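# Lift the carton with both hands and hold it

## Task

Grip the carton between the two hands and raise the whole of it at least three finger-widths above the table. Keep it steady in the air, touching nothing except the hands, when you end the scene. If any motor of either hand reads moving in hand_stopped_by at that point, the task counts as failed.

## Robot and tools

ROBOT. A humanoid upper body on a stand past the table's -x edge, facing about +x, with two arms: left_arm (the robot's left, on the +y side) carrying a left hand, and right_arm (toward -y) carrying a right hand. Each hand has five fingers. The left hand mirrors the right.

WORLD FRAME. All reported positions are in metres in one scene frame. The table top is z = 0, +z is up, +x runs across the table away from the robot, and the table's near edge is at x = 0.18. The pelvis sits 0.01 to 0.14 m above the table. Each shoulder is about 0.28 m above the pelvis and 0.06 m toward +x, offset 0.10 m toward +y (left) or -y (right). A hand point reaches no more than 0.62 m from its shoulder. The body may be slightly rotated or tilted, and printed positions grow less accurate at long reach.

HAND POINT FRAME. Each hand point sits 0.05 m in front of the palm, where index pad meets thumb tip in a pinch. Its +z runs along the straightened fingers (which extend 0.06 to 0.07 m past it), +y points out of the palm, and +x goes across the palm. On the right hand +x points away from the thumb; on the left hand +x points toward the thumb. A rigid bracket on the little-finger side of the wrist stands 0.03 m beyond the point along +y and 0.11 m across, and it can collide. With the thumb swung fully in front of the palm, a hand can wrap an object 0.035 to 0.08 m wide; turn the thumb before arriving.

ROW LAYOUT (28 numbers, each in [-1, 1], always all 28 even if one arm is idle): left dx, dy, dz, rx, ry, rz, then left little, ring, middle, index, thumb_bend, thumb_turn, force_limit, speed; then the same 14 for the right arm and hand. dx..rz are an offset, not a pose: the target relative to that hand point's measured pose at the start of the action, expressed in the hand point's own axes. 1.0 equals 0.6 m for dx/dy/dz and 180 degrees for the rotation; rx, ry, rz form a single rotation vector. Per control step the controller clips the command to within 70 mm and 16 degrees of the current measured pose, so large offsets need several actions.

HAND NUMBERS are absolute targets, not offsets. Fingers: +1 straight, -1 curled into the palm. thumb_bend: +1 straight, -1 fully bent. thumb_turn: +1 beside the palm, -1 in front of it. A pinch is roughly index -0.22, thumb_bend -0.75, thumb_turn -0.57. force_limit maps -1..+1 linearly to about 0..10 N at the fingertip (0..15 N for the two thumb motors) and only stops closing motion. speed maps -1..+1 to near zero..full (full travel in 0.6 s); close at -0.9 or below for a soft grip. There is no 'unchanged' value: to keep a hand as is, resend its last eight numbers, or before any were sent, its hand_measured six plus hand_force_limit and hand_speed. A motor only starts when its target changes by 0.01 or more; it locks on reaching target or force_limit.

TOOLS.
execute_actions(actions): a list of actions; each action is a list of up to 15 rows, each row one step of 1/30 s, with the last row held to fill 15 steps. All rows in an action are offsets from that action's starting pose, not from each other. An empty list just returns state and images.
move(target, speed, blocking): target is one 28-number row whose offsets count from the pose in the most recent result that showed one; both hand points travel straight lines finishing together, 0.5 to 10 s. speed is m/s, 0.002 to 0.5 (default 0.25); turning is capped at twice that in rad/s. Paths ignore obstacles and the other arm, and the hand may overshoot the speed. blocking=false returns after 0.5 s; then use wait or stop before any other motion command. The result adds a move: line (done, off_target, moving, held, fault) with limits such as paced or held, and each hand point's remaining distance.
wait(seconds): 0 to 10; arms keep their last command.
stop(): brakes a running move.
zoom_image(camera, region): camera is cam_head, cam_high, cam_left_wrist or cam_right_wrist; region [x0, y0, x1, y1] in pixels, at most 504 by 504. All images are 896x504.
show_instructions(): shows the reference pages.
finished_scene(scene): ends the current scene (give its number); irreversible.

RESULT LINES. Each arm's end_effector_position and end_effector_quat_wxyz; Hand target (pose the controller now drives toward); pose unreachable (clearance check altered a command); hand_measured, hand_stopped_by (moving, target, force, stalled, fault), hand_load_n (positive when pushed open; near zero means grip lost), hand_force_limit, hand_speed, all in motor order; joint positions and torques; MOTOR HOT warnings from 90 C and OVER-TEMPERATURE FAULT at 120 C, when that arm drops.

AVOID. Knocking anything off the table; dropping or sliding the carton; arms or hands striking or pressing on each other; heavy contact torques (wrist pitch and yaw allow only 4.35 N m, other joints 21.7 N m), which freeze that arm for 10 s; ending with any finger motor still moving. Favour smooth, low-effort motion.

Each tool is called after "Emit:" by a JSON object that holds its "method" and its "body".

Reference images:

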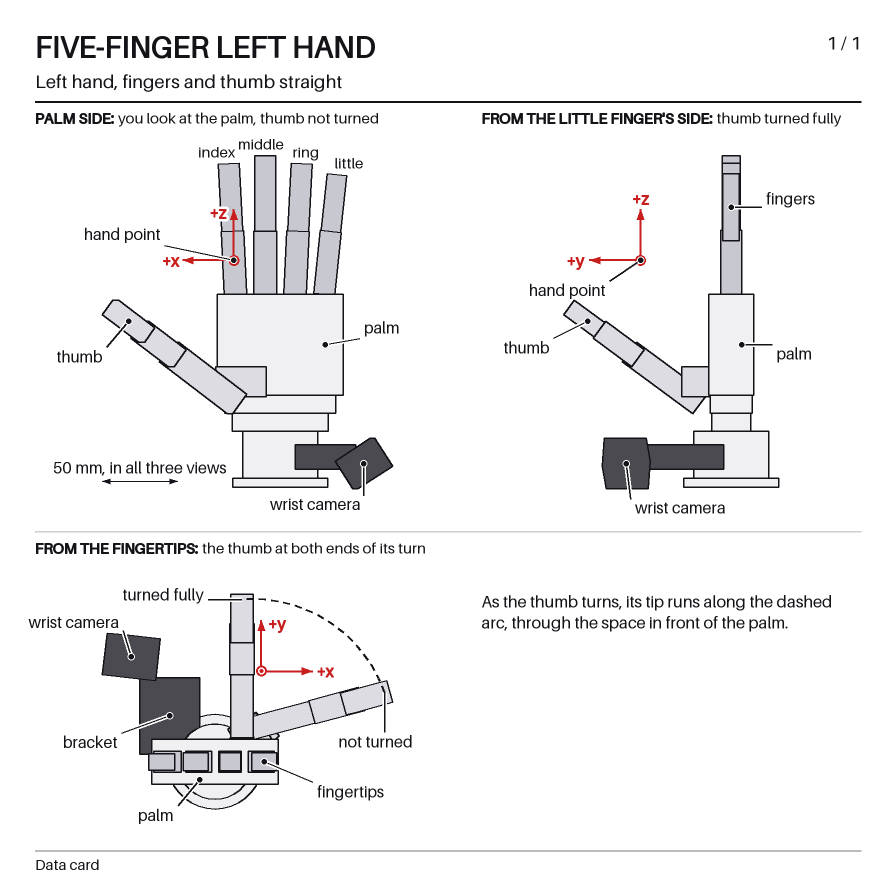

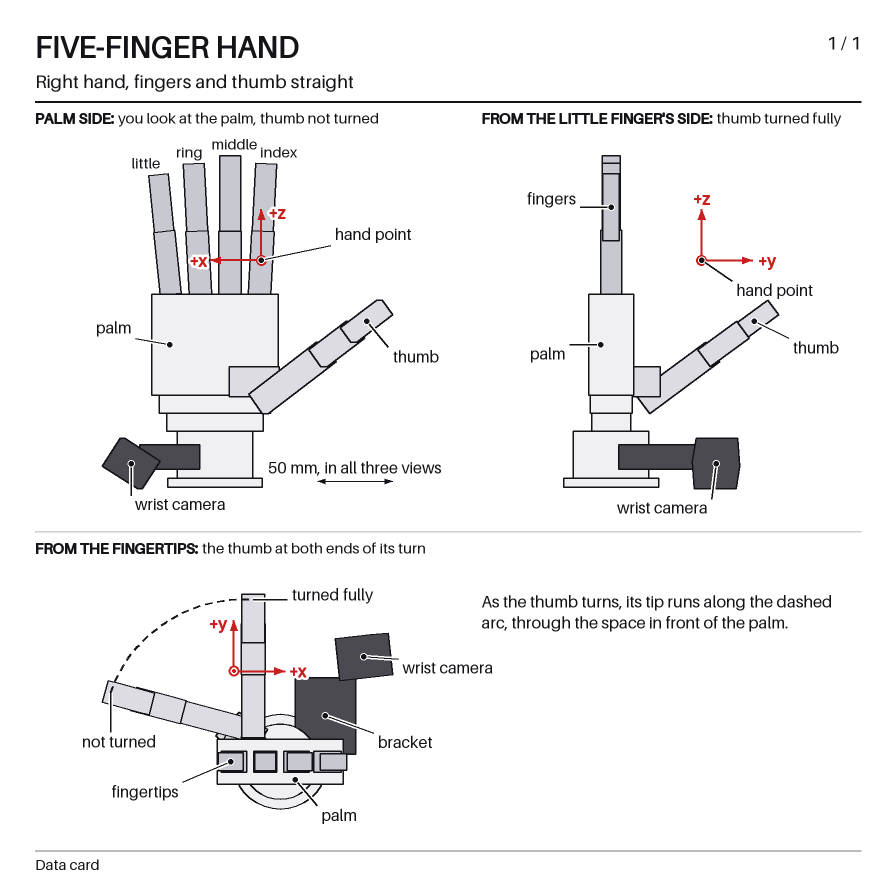

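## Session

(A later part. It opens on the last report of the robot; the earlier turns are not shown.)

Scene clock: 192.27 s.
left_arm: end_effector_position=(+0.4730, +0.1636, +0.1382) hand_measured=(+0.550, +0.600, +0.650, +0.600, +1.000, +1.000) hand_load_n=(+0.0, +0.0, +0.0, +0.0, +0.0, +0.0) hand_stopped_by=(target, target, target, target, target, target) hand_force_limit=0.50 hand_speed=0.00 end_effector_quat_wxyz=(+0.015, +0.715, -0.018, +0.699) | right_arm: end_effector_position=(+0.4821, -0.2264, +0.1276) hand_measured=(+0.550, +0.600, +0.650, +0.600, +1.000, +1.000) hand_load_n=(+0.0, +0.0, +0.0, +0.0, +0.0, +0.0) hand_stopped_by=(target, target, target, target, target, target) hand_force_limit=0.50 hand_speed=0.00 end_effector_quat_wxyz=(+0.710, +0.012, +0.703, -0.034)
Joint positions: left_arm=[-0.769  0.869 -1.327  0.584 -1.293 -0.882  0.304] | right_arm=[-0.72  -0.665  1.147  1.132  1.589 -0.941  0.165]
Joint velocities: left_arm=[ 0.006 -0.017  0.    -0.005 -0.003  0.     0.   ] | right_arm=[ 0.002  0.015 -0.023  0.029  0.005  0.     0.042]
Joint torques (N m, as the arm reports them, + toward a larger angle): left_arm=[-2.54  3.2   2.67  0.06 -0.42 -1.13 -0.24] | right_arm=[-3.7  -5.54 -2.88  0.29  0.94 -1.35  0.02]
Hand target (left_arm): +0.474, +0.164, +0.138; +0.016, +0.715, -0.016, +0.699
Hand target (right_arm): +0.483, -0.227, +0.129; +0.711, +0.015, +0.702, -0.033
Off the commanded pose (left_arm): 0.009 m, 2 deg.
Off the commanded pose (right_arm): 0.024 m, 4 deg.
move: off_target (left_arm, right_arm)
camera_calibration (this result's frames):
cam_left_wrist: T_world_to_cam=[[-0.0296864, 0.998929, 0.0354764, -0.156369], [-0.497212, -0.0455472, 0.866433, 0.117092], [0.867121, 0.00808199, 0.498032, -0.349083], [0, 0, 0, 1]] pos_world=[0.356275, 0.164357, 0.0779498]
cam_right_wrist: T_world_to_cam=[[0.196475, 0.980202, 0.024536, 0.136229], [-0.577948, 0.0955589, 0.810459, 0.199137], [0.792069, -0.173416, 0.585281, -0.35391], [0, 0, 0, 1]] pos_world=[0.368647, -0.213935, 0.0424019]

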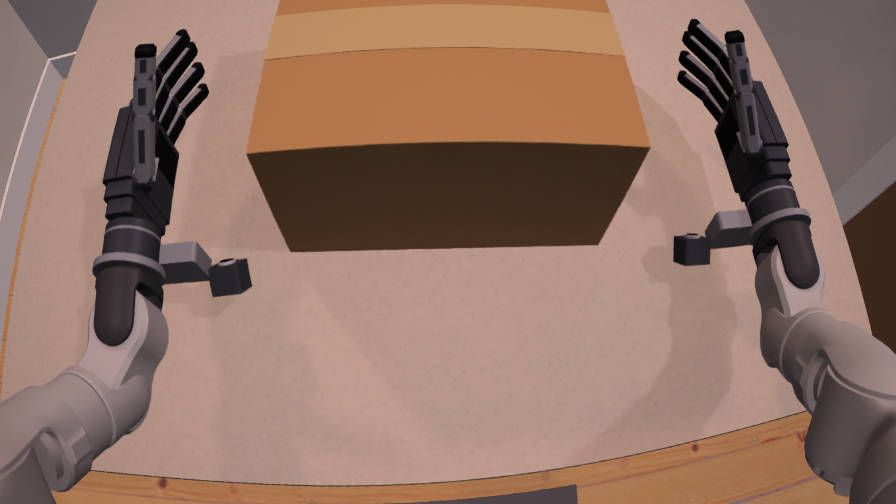

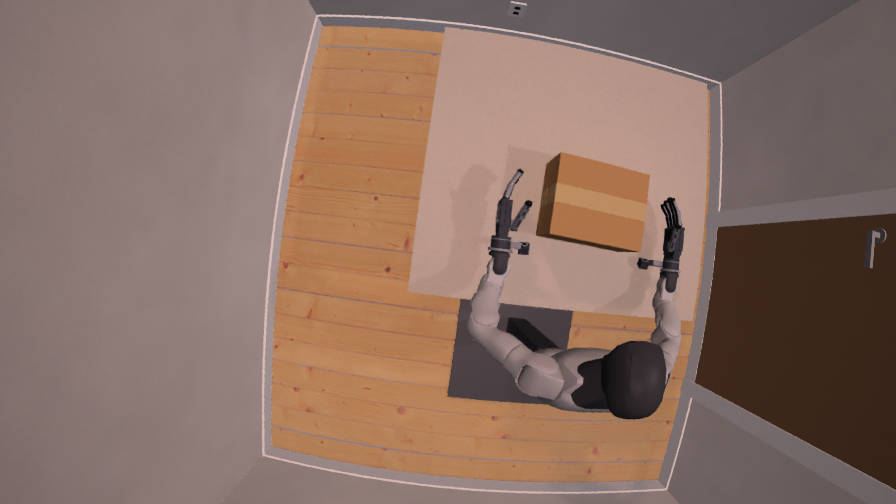

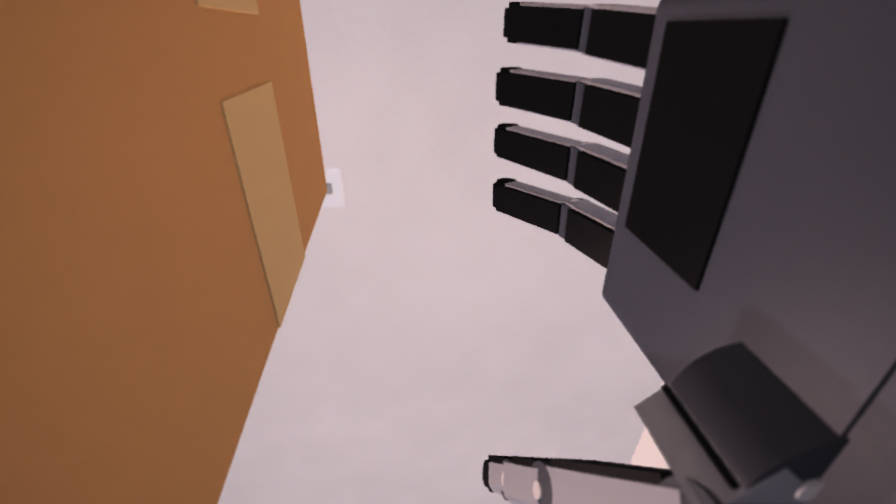

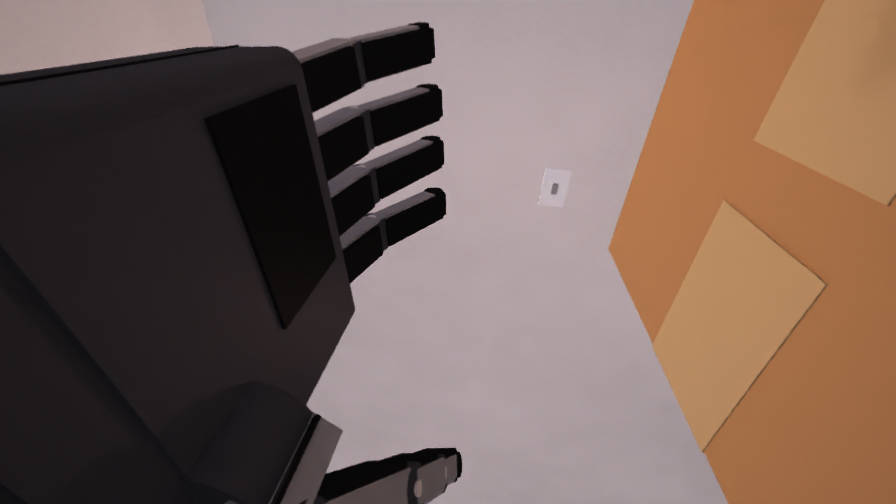

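Emit:
{"method": "move", "body": {"target": [0,0.195,0.01,-0.04,0,0,0.55,0.6,0.65,0.6,1,1,0.5,0,-0.01,0.25,0,-0.07,0,0,0.55,0.6,0.65,0.6,1,1,0.5,0], "speed": 0.05}}

Scene clock: 197.70 s.
left_arm: end_effector_position=(+0.4837, +0.0830, +0.1418) hand_measured=(+0.550, +0.600, +0.650, +0.600, +1.000, +1.000) hand_load_n=(+0.0, +0.5, +0.0, +0.0, +0.0, +0.5) hand_stopped_by=(target, target, target, target, target, target) hand_force_limit=0.50 hand_speed=0.00 end_effector_quat_wxyz=(+0.017, +0.708, -0.039, +0.705) | right_arm: end_effector_position=(+0.4950, -0.1265, +0.1256) hand_measured=(+0.550, +0.600, +0.650, +0.600, +1.000, +1.000) hand_load_n=(+0.0, +0.0, +0.0, +1.5, -0.5, +0.5) hand_stopped_by=(target, target, target, target, target, target) hand_force_limit=0.50 hand_speed=0.00 end_effector_quat_wxyz=(+0.703, -0.014, +0.711, -0.005)
Joint positions: left_arm=[-0.861  0.696 -1.32   0.525 -1.039 -0.727  0.596] | right_arm=[-0.794 -0.629  1.246  0.826  1.226 -0.858 -0.33 ]
Joint velocities: left_arm=[-0.006 -0.003  0.006  0.003  0.     0.     0.   ] | right_arm=[-0.012 -0.006  0.     0.006 -0.002  0.    -0.001]
Joint torques (N m, as the arm reports them, + toward a larger angle): left_arm=[-3.71 -2.01  1.46 -2.21  1.82 -0.49 -1.27] | right_arm=[-5.18  1.23 -0.94 -2.48 -1.06 -1.01  1.05]
Hand target (left_arm): +0.475, +0.049, +0.145; +0.054, +0.704, -0.066, +0.705
Hand target (right_arm): +0.484, -0.077, +0.126; +0.703, -0.059, +0.707, +0.051
Off the commanded pose (left_arm): 0.038 m, 6 deg.
Off the commanded pose (right_arm): 0.050 m, 8 deg.
joint sent to its limit (left arm) — the command would take joint 3 (shoulder yaw) past its lower limit, so that joint was sent only as far as its limit.
joint sent to its limit (right arm) — the command would take joint 3 (shoulder yaw) past its upper limit, so that joint was sent only as far as its limit.
move: off_target (left_arm, right_arm)
camera_calibration (this result's frames):
cam_left_wrist: T_world_to_cam=[[0.00214573, 0.998088, 0.0617748, -0.0947282], [-0.513568, -0.051906, 0.856478, 0.125487], [0.858046, -0.0335633, 0.512475, -0.353691], [0, 0, 0, 1]] pos_world=[0.368133, 0.0891895, 0.0796324]
cam_right_wrist: T_world_to_cam=[[0.118396, 0.992646, 0.0252312, 0.0760059], [-0.566074, 0.0465976, 0.823036, 0.184931], [0.815808, -0.111727, 0.567428, -0.347349], [0, 0, 0, 1]] pos_world=[0.379056, -0.122873, 0.0429726]

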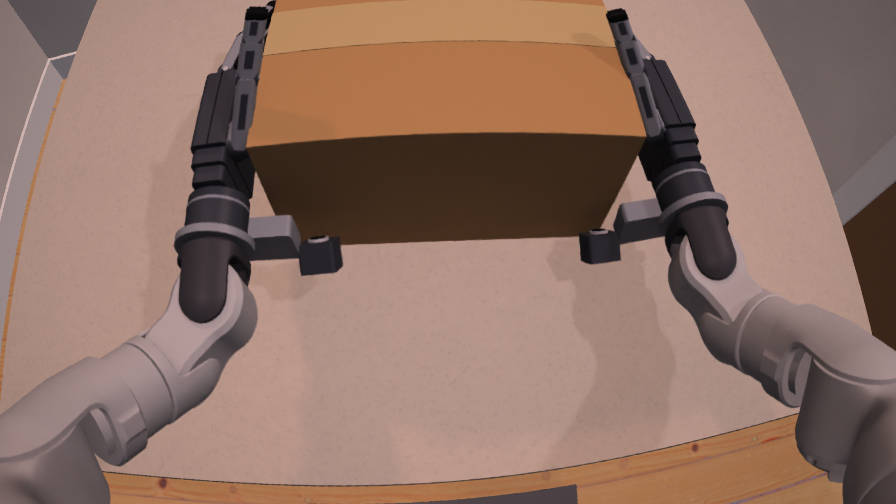

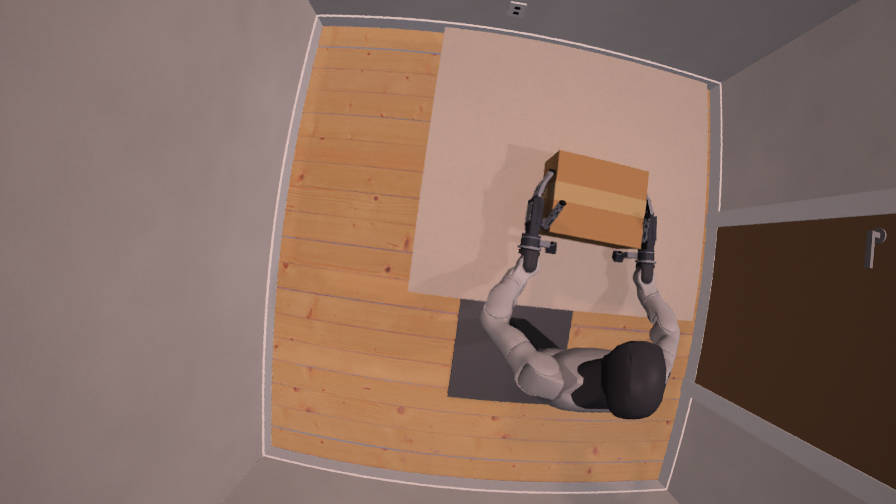

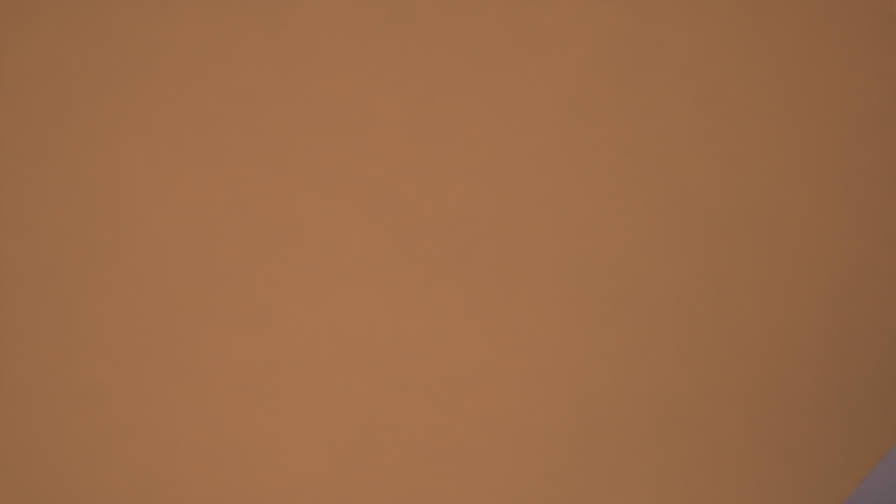

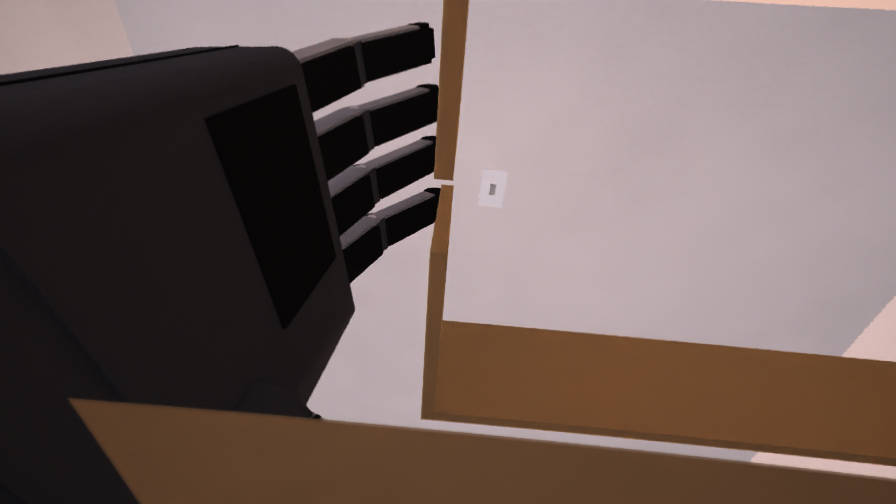

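Stable now. Squeeze harder and lift one step at a time.

Emit:
{"method": "execute_actions", "body": {"actions": [[[0,0.09,-0.015,-0.05,0,0,0.55,0.6,0.65,0.6,1,1,0.5,0,0,0.1,-0.018,-0.055,0,0,0.55,0.6,0.65,0.6,1,1,0.5,0]],[[0.03,0.09,-0.015,-0.05,0,0,0.55,0.6,0.65,0.6,1,1,0.5,0,-0.03,0.1,-0.018,-0.055,0,0,0.55,0.6,0.65,0.6,1,1,0.5,0]],[[0.03,0.09,-0.015,-0.05,0,0,0.55,0.6,0.65,0.6,1,1,0.5,0,-0.03,0.1,-0.018,-0.055,0,0,0.55,0.6,0.65,0.6,1,1,0.5,0]]]}}

Scene clock: 202.20 s.
left_arm: end_effector_position=(+0.4887, +0.0819, +0.1753) hand_measured=(+0.550, +0.600, +0.650, +0.600, +1.000, +1.000) hand_load_n=(+0.0, +0.0, +0.0, +2.5, -0.5, +0.5) hand_stopped_by=(target, target, target, target, target, target) hand_force_limit=0.50 hand_speed=0.00 end_effector_quat_wxyz=(+0.005, +0.708, -0.062, +0.703) | right_arm: end_effector_position=(+0.4987, -0.1261, +0.1621) hand_measured=(+0.550, +0.600, +0.650, +0.600, +0.998, +1.000) hand_load_n=(+0.0, +0.0, +0.0, +1.0, -2.0, +0.5) hand_stopped_by=(target, target, target, target, target, target) hand_force_limit=0.50 hand_speed=0.00 end_effector_quat_wxyz=(+0.694, -0.010, +0.720, -0.007)
Joint positions: left_arm=[-0.935  0.86  -1.304  0.264 -1.026 -0.558  0.681] | right_arm=[-0.832 -0.862  1.235  0.417  1.168 -0.682 -0.54 ]
Joint velocities: left_arm=[-0.002 -0.002 -0.018 -0.008  0.003  0.009  0.   ] | right_arm=[ 0.002  0.008  0.006 -0.003  0.     0.028 -0.002]
Joint torques (N m, as the arm reports them, + toward a larger angle): left_arm=[-5.39 -3.03  2.1  -4.38  2.95 -1.53 -2.36] | right_arm=[-6.69  1.37 -2.73 -4.05 -1.54 -2.09  1.44]
Hand target (left_arm): +0.469, +0.032, +0.175; +0.063, +0.703, -0.112, +0.700
Hand target (right_arm): +0.481, -0.068, +0.160; +0.693, -0.073, +0.715, +0.058
Off the commanded pose (left_arm): 0.057 m, 9 deg.
Off the commanded pose (right_arm): 0.061 m, 10 deg.
joint sent to its limit (left arm) — the command would take joint 3 (shoulder yaw) past its lower limit, so that joint was sent only as far as its limit.
joint sent to its limit (right arm) — the command would take joint 3 (shoulder yaw) past its upper limit, so that joint was sent only as far as its limit.
camera_calibration (this result's frames):
cam_left_wrist: T_world_to_cam=[[0.0182398, 0.993588, 0.111584, -0.111912], [-0.51435, -0.0863776, 0.853219, 0.103061], [0.857386, -0.0729556, 0.509476, -0.371156], [0, 0, 0, 1]] pos_world=[0.373274, 0.0930184, 0.113649]
cam_right_wrist: T_world_to_cam=[[0.128483, 0.9914, 0.0248627, 0.0691237], [-0.543535, 0.0494267, 0.83793, 0.143764], [0.829495, -0.121173, 0.545211, -0.375469], [0, 0, 0, 1]] pos_world=[0.380709, -0.121132, 0.082527]

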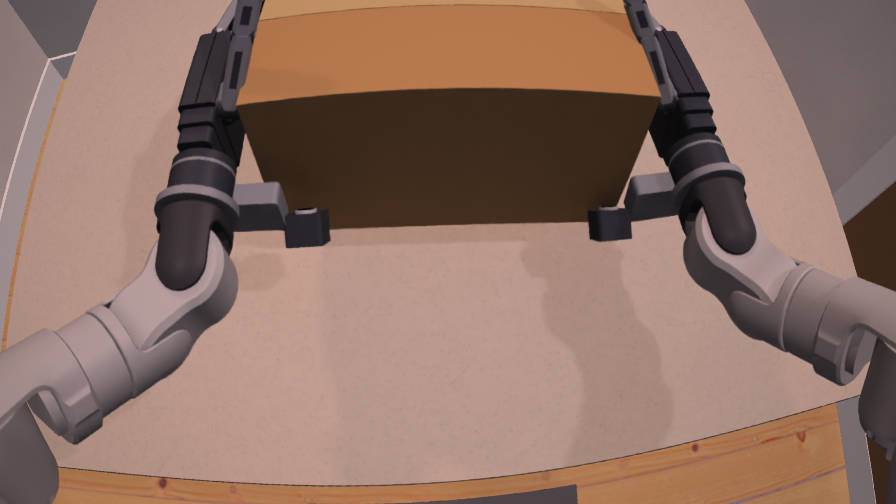

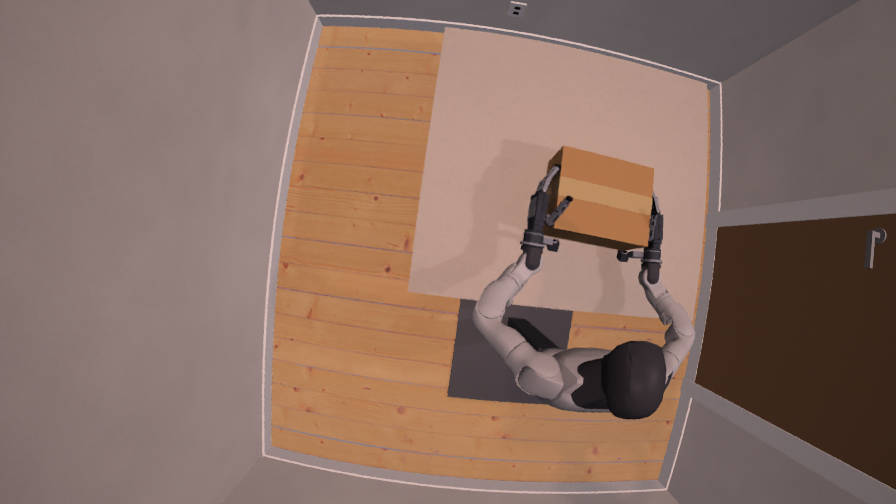

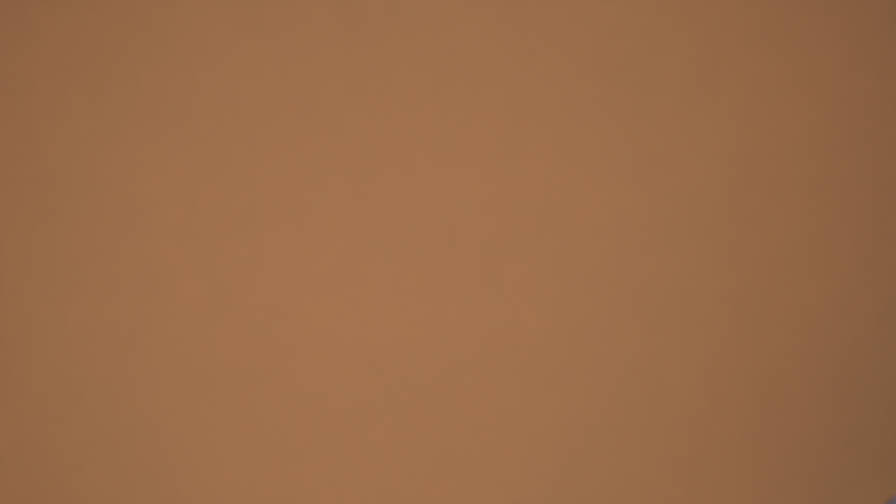

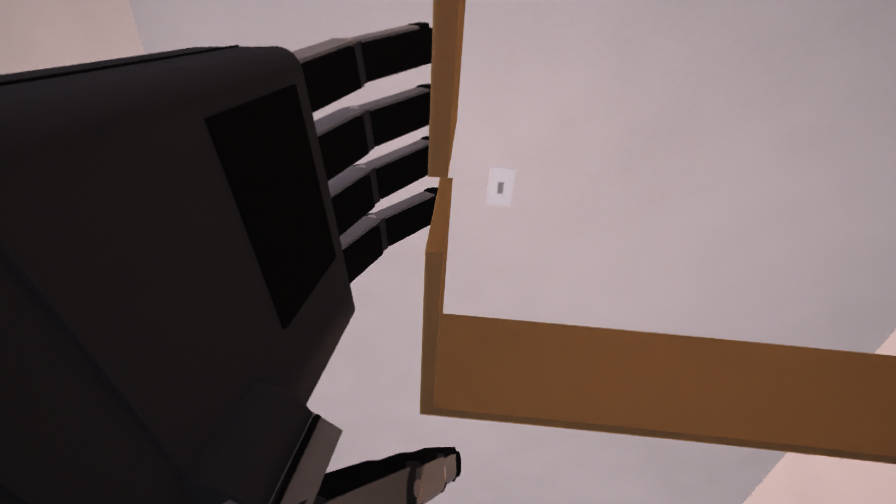

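Emit:
{"method": "execute_actions", "body": {"actions": [[[0.03,0.09,-0.02,-0.05,0.004,-0.008,0.55,0.6,0.65,0.6,1,1,0.5,0,-0.03,0.1,-0.02,-0.055,-0.006,0,0.55,0.6,0.65,0.6,1,1,0.5,0]],[[0.03,0.09,-0.02,-0.05,0.004,-0.008,0.55,0.6,0.65,0.6,1,1,0.5,0,-0.03,0.1,-0.02,-0.055,-0.006,0,0.55,0.6,0.65,0.6,1,1,0.5,0]],[[0.03,0.09,-0.02,-0.05,0.004,-0.008,0.55,0.6,0.65,0.6,1,1,0.5,0,-0.03,0.1,-0.02,-0.055,-0.006,0,0.55,0.6,0.65,0.6,1,1,0.5,0]],[[0.03,0.09,-0.02,-0.05,0.004,-0.008,0.55,0.6,0.65,0.6,1,1,0.5,0,-0.03,0.1,-0.02,-0.055,-0.006,0,0.55,0.6,0.65,0.6,1,1,0.5,0]]]}}

Emit:
{"method": "wait", "body": {"seconds": 3}}

Scene clock: 207.73 s.
left_arm: end_effector_position=(+0.4927, +0.0906, +0.2456) hand_measured=(+0.550, +0.600, +0.650, +0.600, +1.000, +1.000) hand_load_n=(+0.0, +1.5, +0.0, +0.5, -0.5, +0.5) hand_stopped_by=(target, target, target, target, target, target) hand_force_limit=0.50 hand_speed=0.00 end_effector_quat_wxyz=(+0.012, +0.692, -0.036, +0.721) | right_arm: end_effector_position=(+0.5044, -0.1164, +0.2321) hand_measured=(+0.550, +0.600, +0.650, +0.600, +0.998, +1.000) hand_load_n=(+0.0, +0.0, +0.0, +0.0, -2.5, +1.0) hand_stopped_by=(target, target, target, target, target, target) hand_force_limit=0.50 hand_speed=0.00 end_effector_quat_wxyz=(+0.705, -0.007, +0.709, -0.003)
Joint positions: left_arm=[-1.076  1.057 -1.311 -0.024 -1.137 -0.476  0.783] | right_arm=[-0.98  -1.08   1.244  0.058  1.22  -0.526 -0.703]
Joint velocities: left_arm=[ 0.005  0.    -0.002  0.003  0.009  0.002  0.   ] | right_arm=[ 0.    -0.005  0.003  0.012  0.005  0.007  0.   ]
Joint torques (N m, as the arm reports them, + toward a larger angle): left_arm=[-5.08 -3.5   3.52 -4.26  3.21 -1.33 -2.61] | right_arm=[-7.08  1.72 -4.69 -4.07 -1.5  -1.63  1.52]
Hand target (left_arm): +0.472, +0.039, +0.246; +0.074, +0.687, -0.090, +0.718
Hand target (right_arm): +0.486, -0.061, +0.231; +0.704, -0.068, +0.704, +0.060
Off the commanded pose (left_arm): 0.059 m, 10 deg.
Off the commanded pose (right_arm): 0.059 m, 10 deg.
joint sent to its limit (left arm) — the command would take joint 3 (shoulder yaw) past its lower limit, so that joint was sent only as far as its limit.
joint sent to its limit (right arm) — the command would take joint 3 (shoulder yaw) past its upper limit, so that joint was sent only as far as its limit.
camera_calibration (this result's frames):
cam_left_wrist: T_world_to_cam=[[-0.0115346, 0.997929, 0.0632808, -0.102315], [-0.551664, -0.0591332, 0.831968, 0.067027], [0.833987, -0.0253133, 0.551203, -0.412755], [0, 0, 0, 1]] pos_world=[0.380028, 0.0956182, 0.178222]
cam_right_wrist: T_world_to_cam=[[0.126506, 0.991212, 0.0386712, 0.0547752], [-0.568981, 0.0405737, 0.821349, 0.103313], [0.812562, -0.125909, 0.569114, -0.414791], [0, 0, 0, 1]] pos_world=[0.388897, -0.110712, 0.149089]

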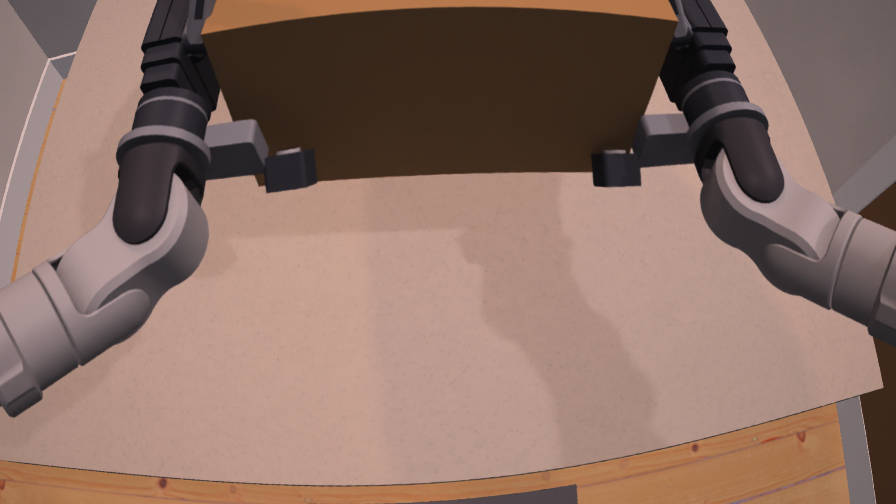

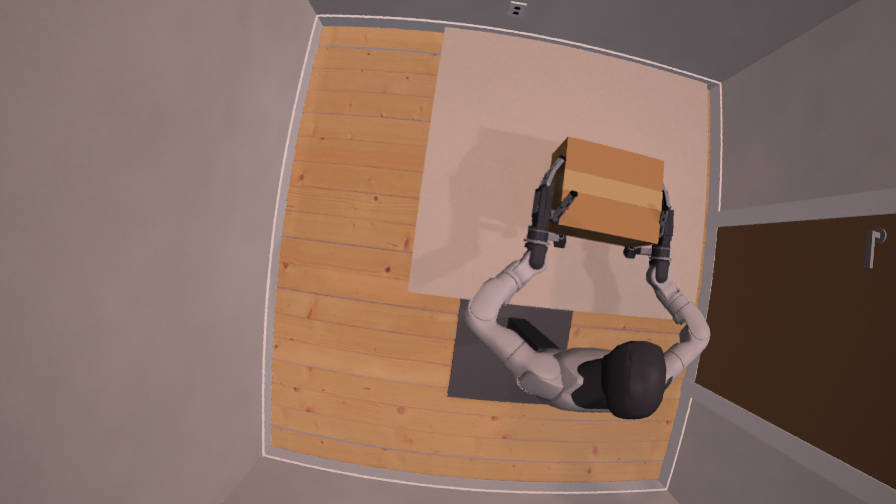

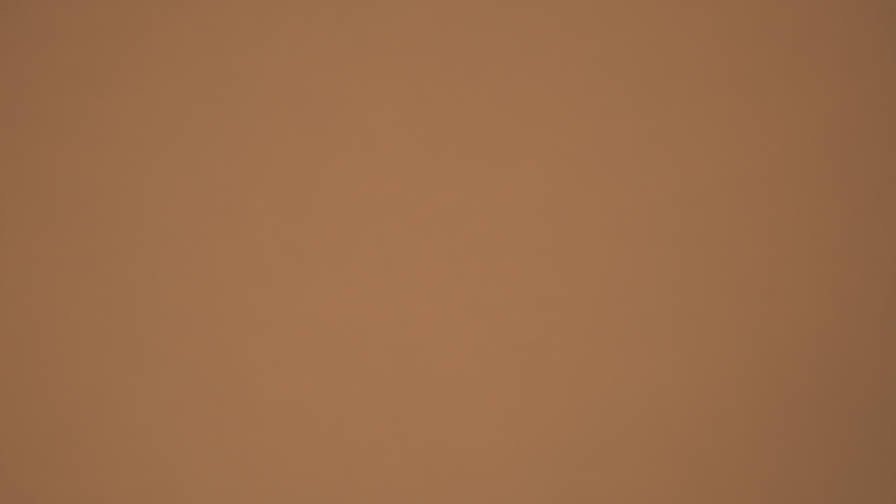

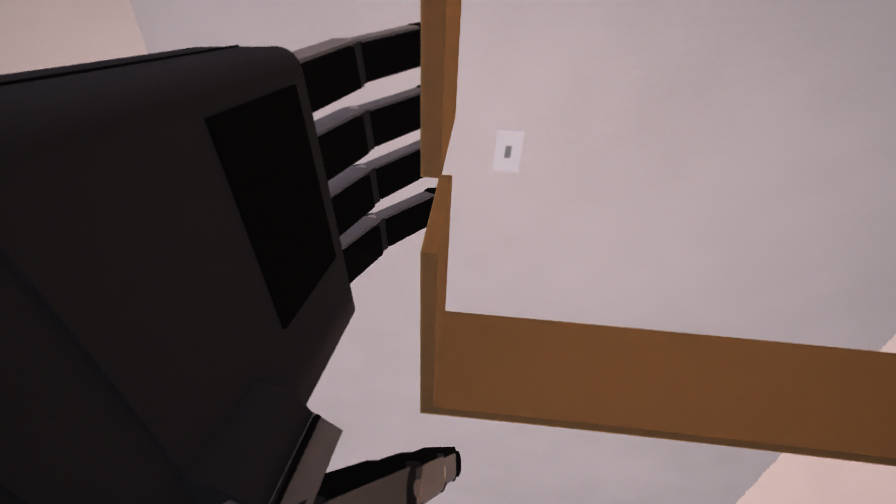

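Scene clock: 210.73 s.
left_arm: end_effector_position=(+0.4927, +0.0906, +0.2455) hand_measured=(+0.550, +0.600, +0.650, +0.600, +1.000, +1.000) hand_load_n=(+0.0, +1.5, +0.0, +0.5, -0.5, +0.5) hand_stopped_by=(target, target, target, target, target, target) hand_force_limit=0.50 hand_speed=0.00 end_effector_quat_wxyz=(+0.012, +0.692, -0.036, +0.721) | right_arm: end_effector_position=(+0.5044, -0.1164, +0.2320) hand_measured=(+0.550, +0.600, +0.650, +0.600, +0.998, +1.000) hand_load_n=(+0.0, +0.0, +0.0, +0.0, -2.5, +1.0) hand_stopped_by=(target, target, target, target, target, target) hand_force_limit=0.50 hand_speed=0.00 end_effector_quat_wxyz=(+0.705, -0.007, +0.710, -0.003)
Joint positions: left_arm=[-1.076  1.057 -1.311 -0.024 -1.137 -0.476  0.783] | right_arm=[-0.979 -1.08   1.244  0.058  1.22  -0.526 -0.703]
Joint velocities: left_arm=[ 0.005  0.    -0.005 -0.011 -0.006  0.     0.   ] | right_arm=[ 0.012  0.006  0.     0.008 -0.005  0.     0.   ]
Joint torques (N m, as the arm reports them, + toward a larger angle): left_arm=[-5.51 -3.1   3.53 -4.4   3.47 -1.35 -2.63] | right_arm=[-6.87  1.74 -4.64 -4.14 -1.47 -1.62  1.52]
Hand target (left_arm): +0.472, +0.039, +0.246; +0.074, +0.687, -0.090, +0.718
Hand target (right_arm): +0.486, -0.061, +0.231; +0.704, -0.068, +0.704, +0.060
Off the commanded pose (left_arm): 0.059 m, 10 deg.
Off the commanded pose (right_arm): 0.059 m, 10 deg.
wait: 3.00 s; at rest by 0.17 s
camera_calibration (this result's frames):
cam_left_wrist: T_world_to_cam=[[-0.0114966, 0.997923, 0.0633764, -0.102348], [-0.551399, -0.0592001, 0.832139, 0.0669511], [0.834163, -0.0253789, 0.550934, -0.41267], [0, 0, 0, 1]] pos_world=[0.379974, 0.0956255, 0.178128]
cam_right_wrist: T_world_to_cam=[[0.126502, 0.991218, 0.0385189, 0.0548155], [-0.568721, 0.0406571, 0.821525, 0.10323], [0.812744, -0.125831, 0.56887, -0.414739], [0, 0, 0, 1]] pos_world=[0.388851, -0.110718, 0.149015]

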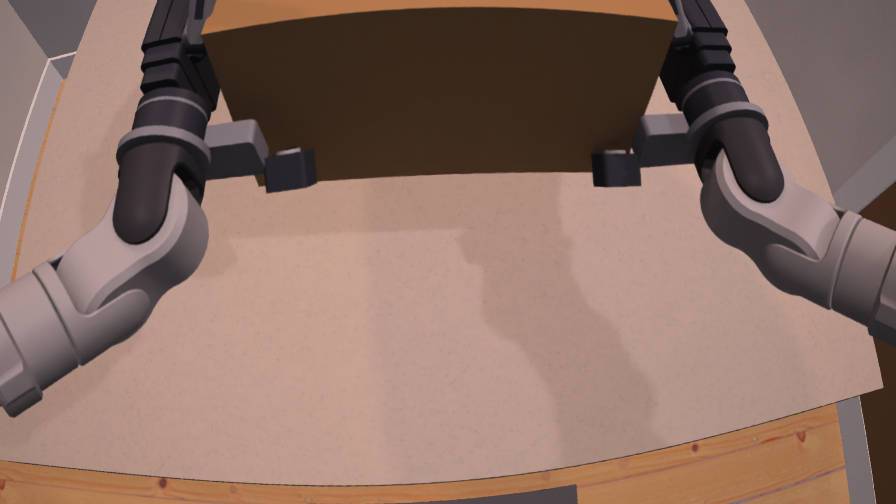

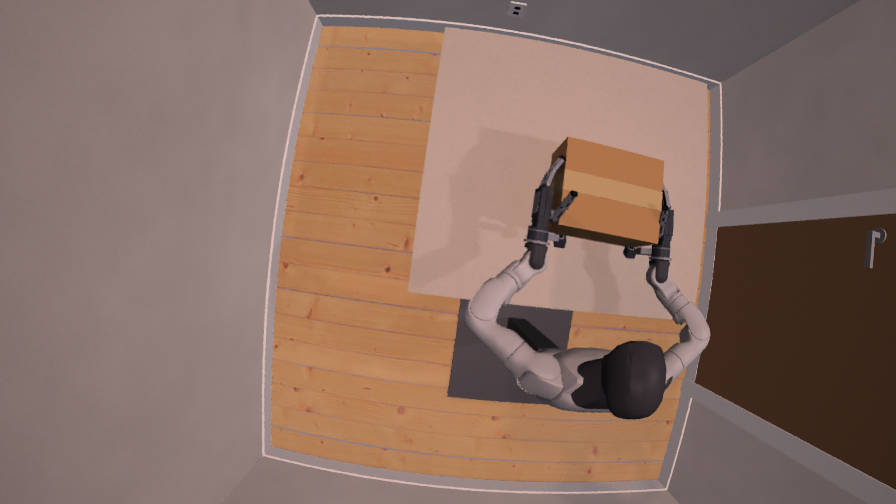

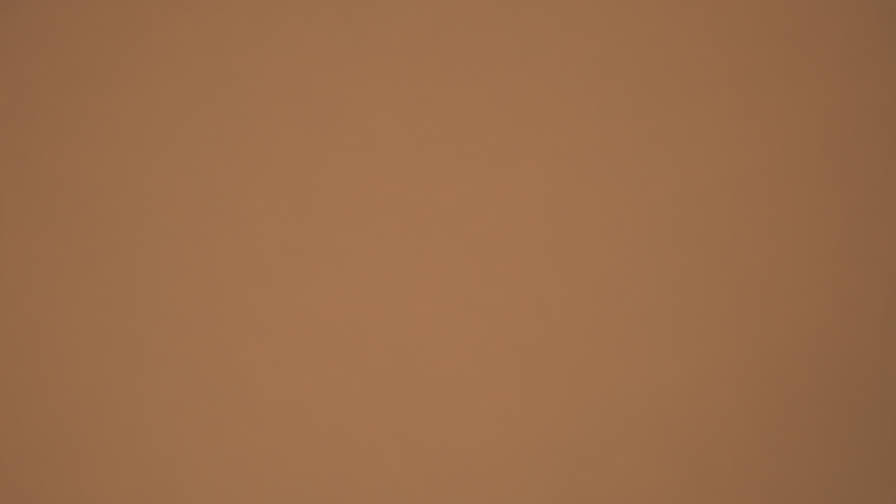

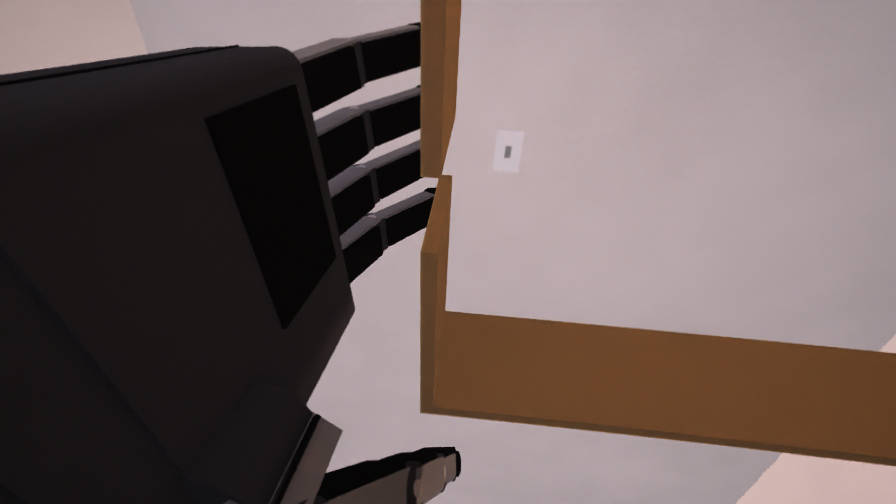

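Emit:
{"method": "finished_scene", "body": {"scene": 1}}

The scene is finished: the task was done.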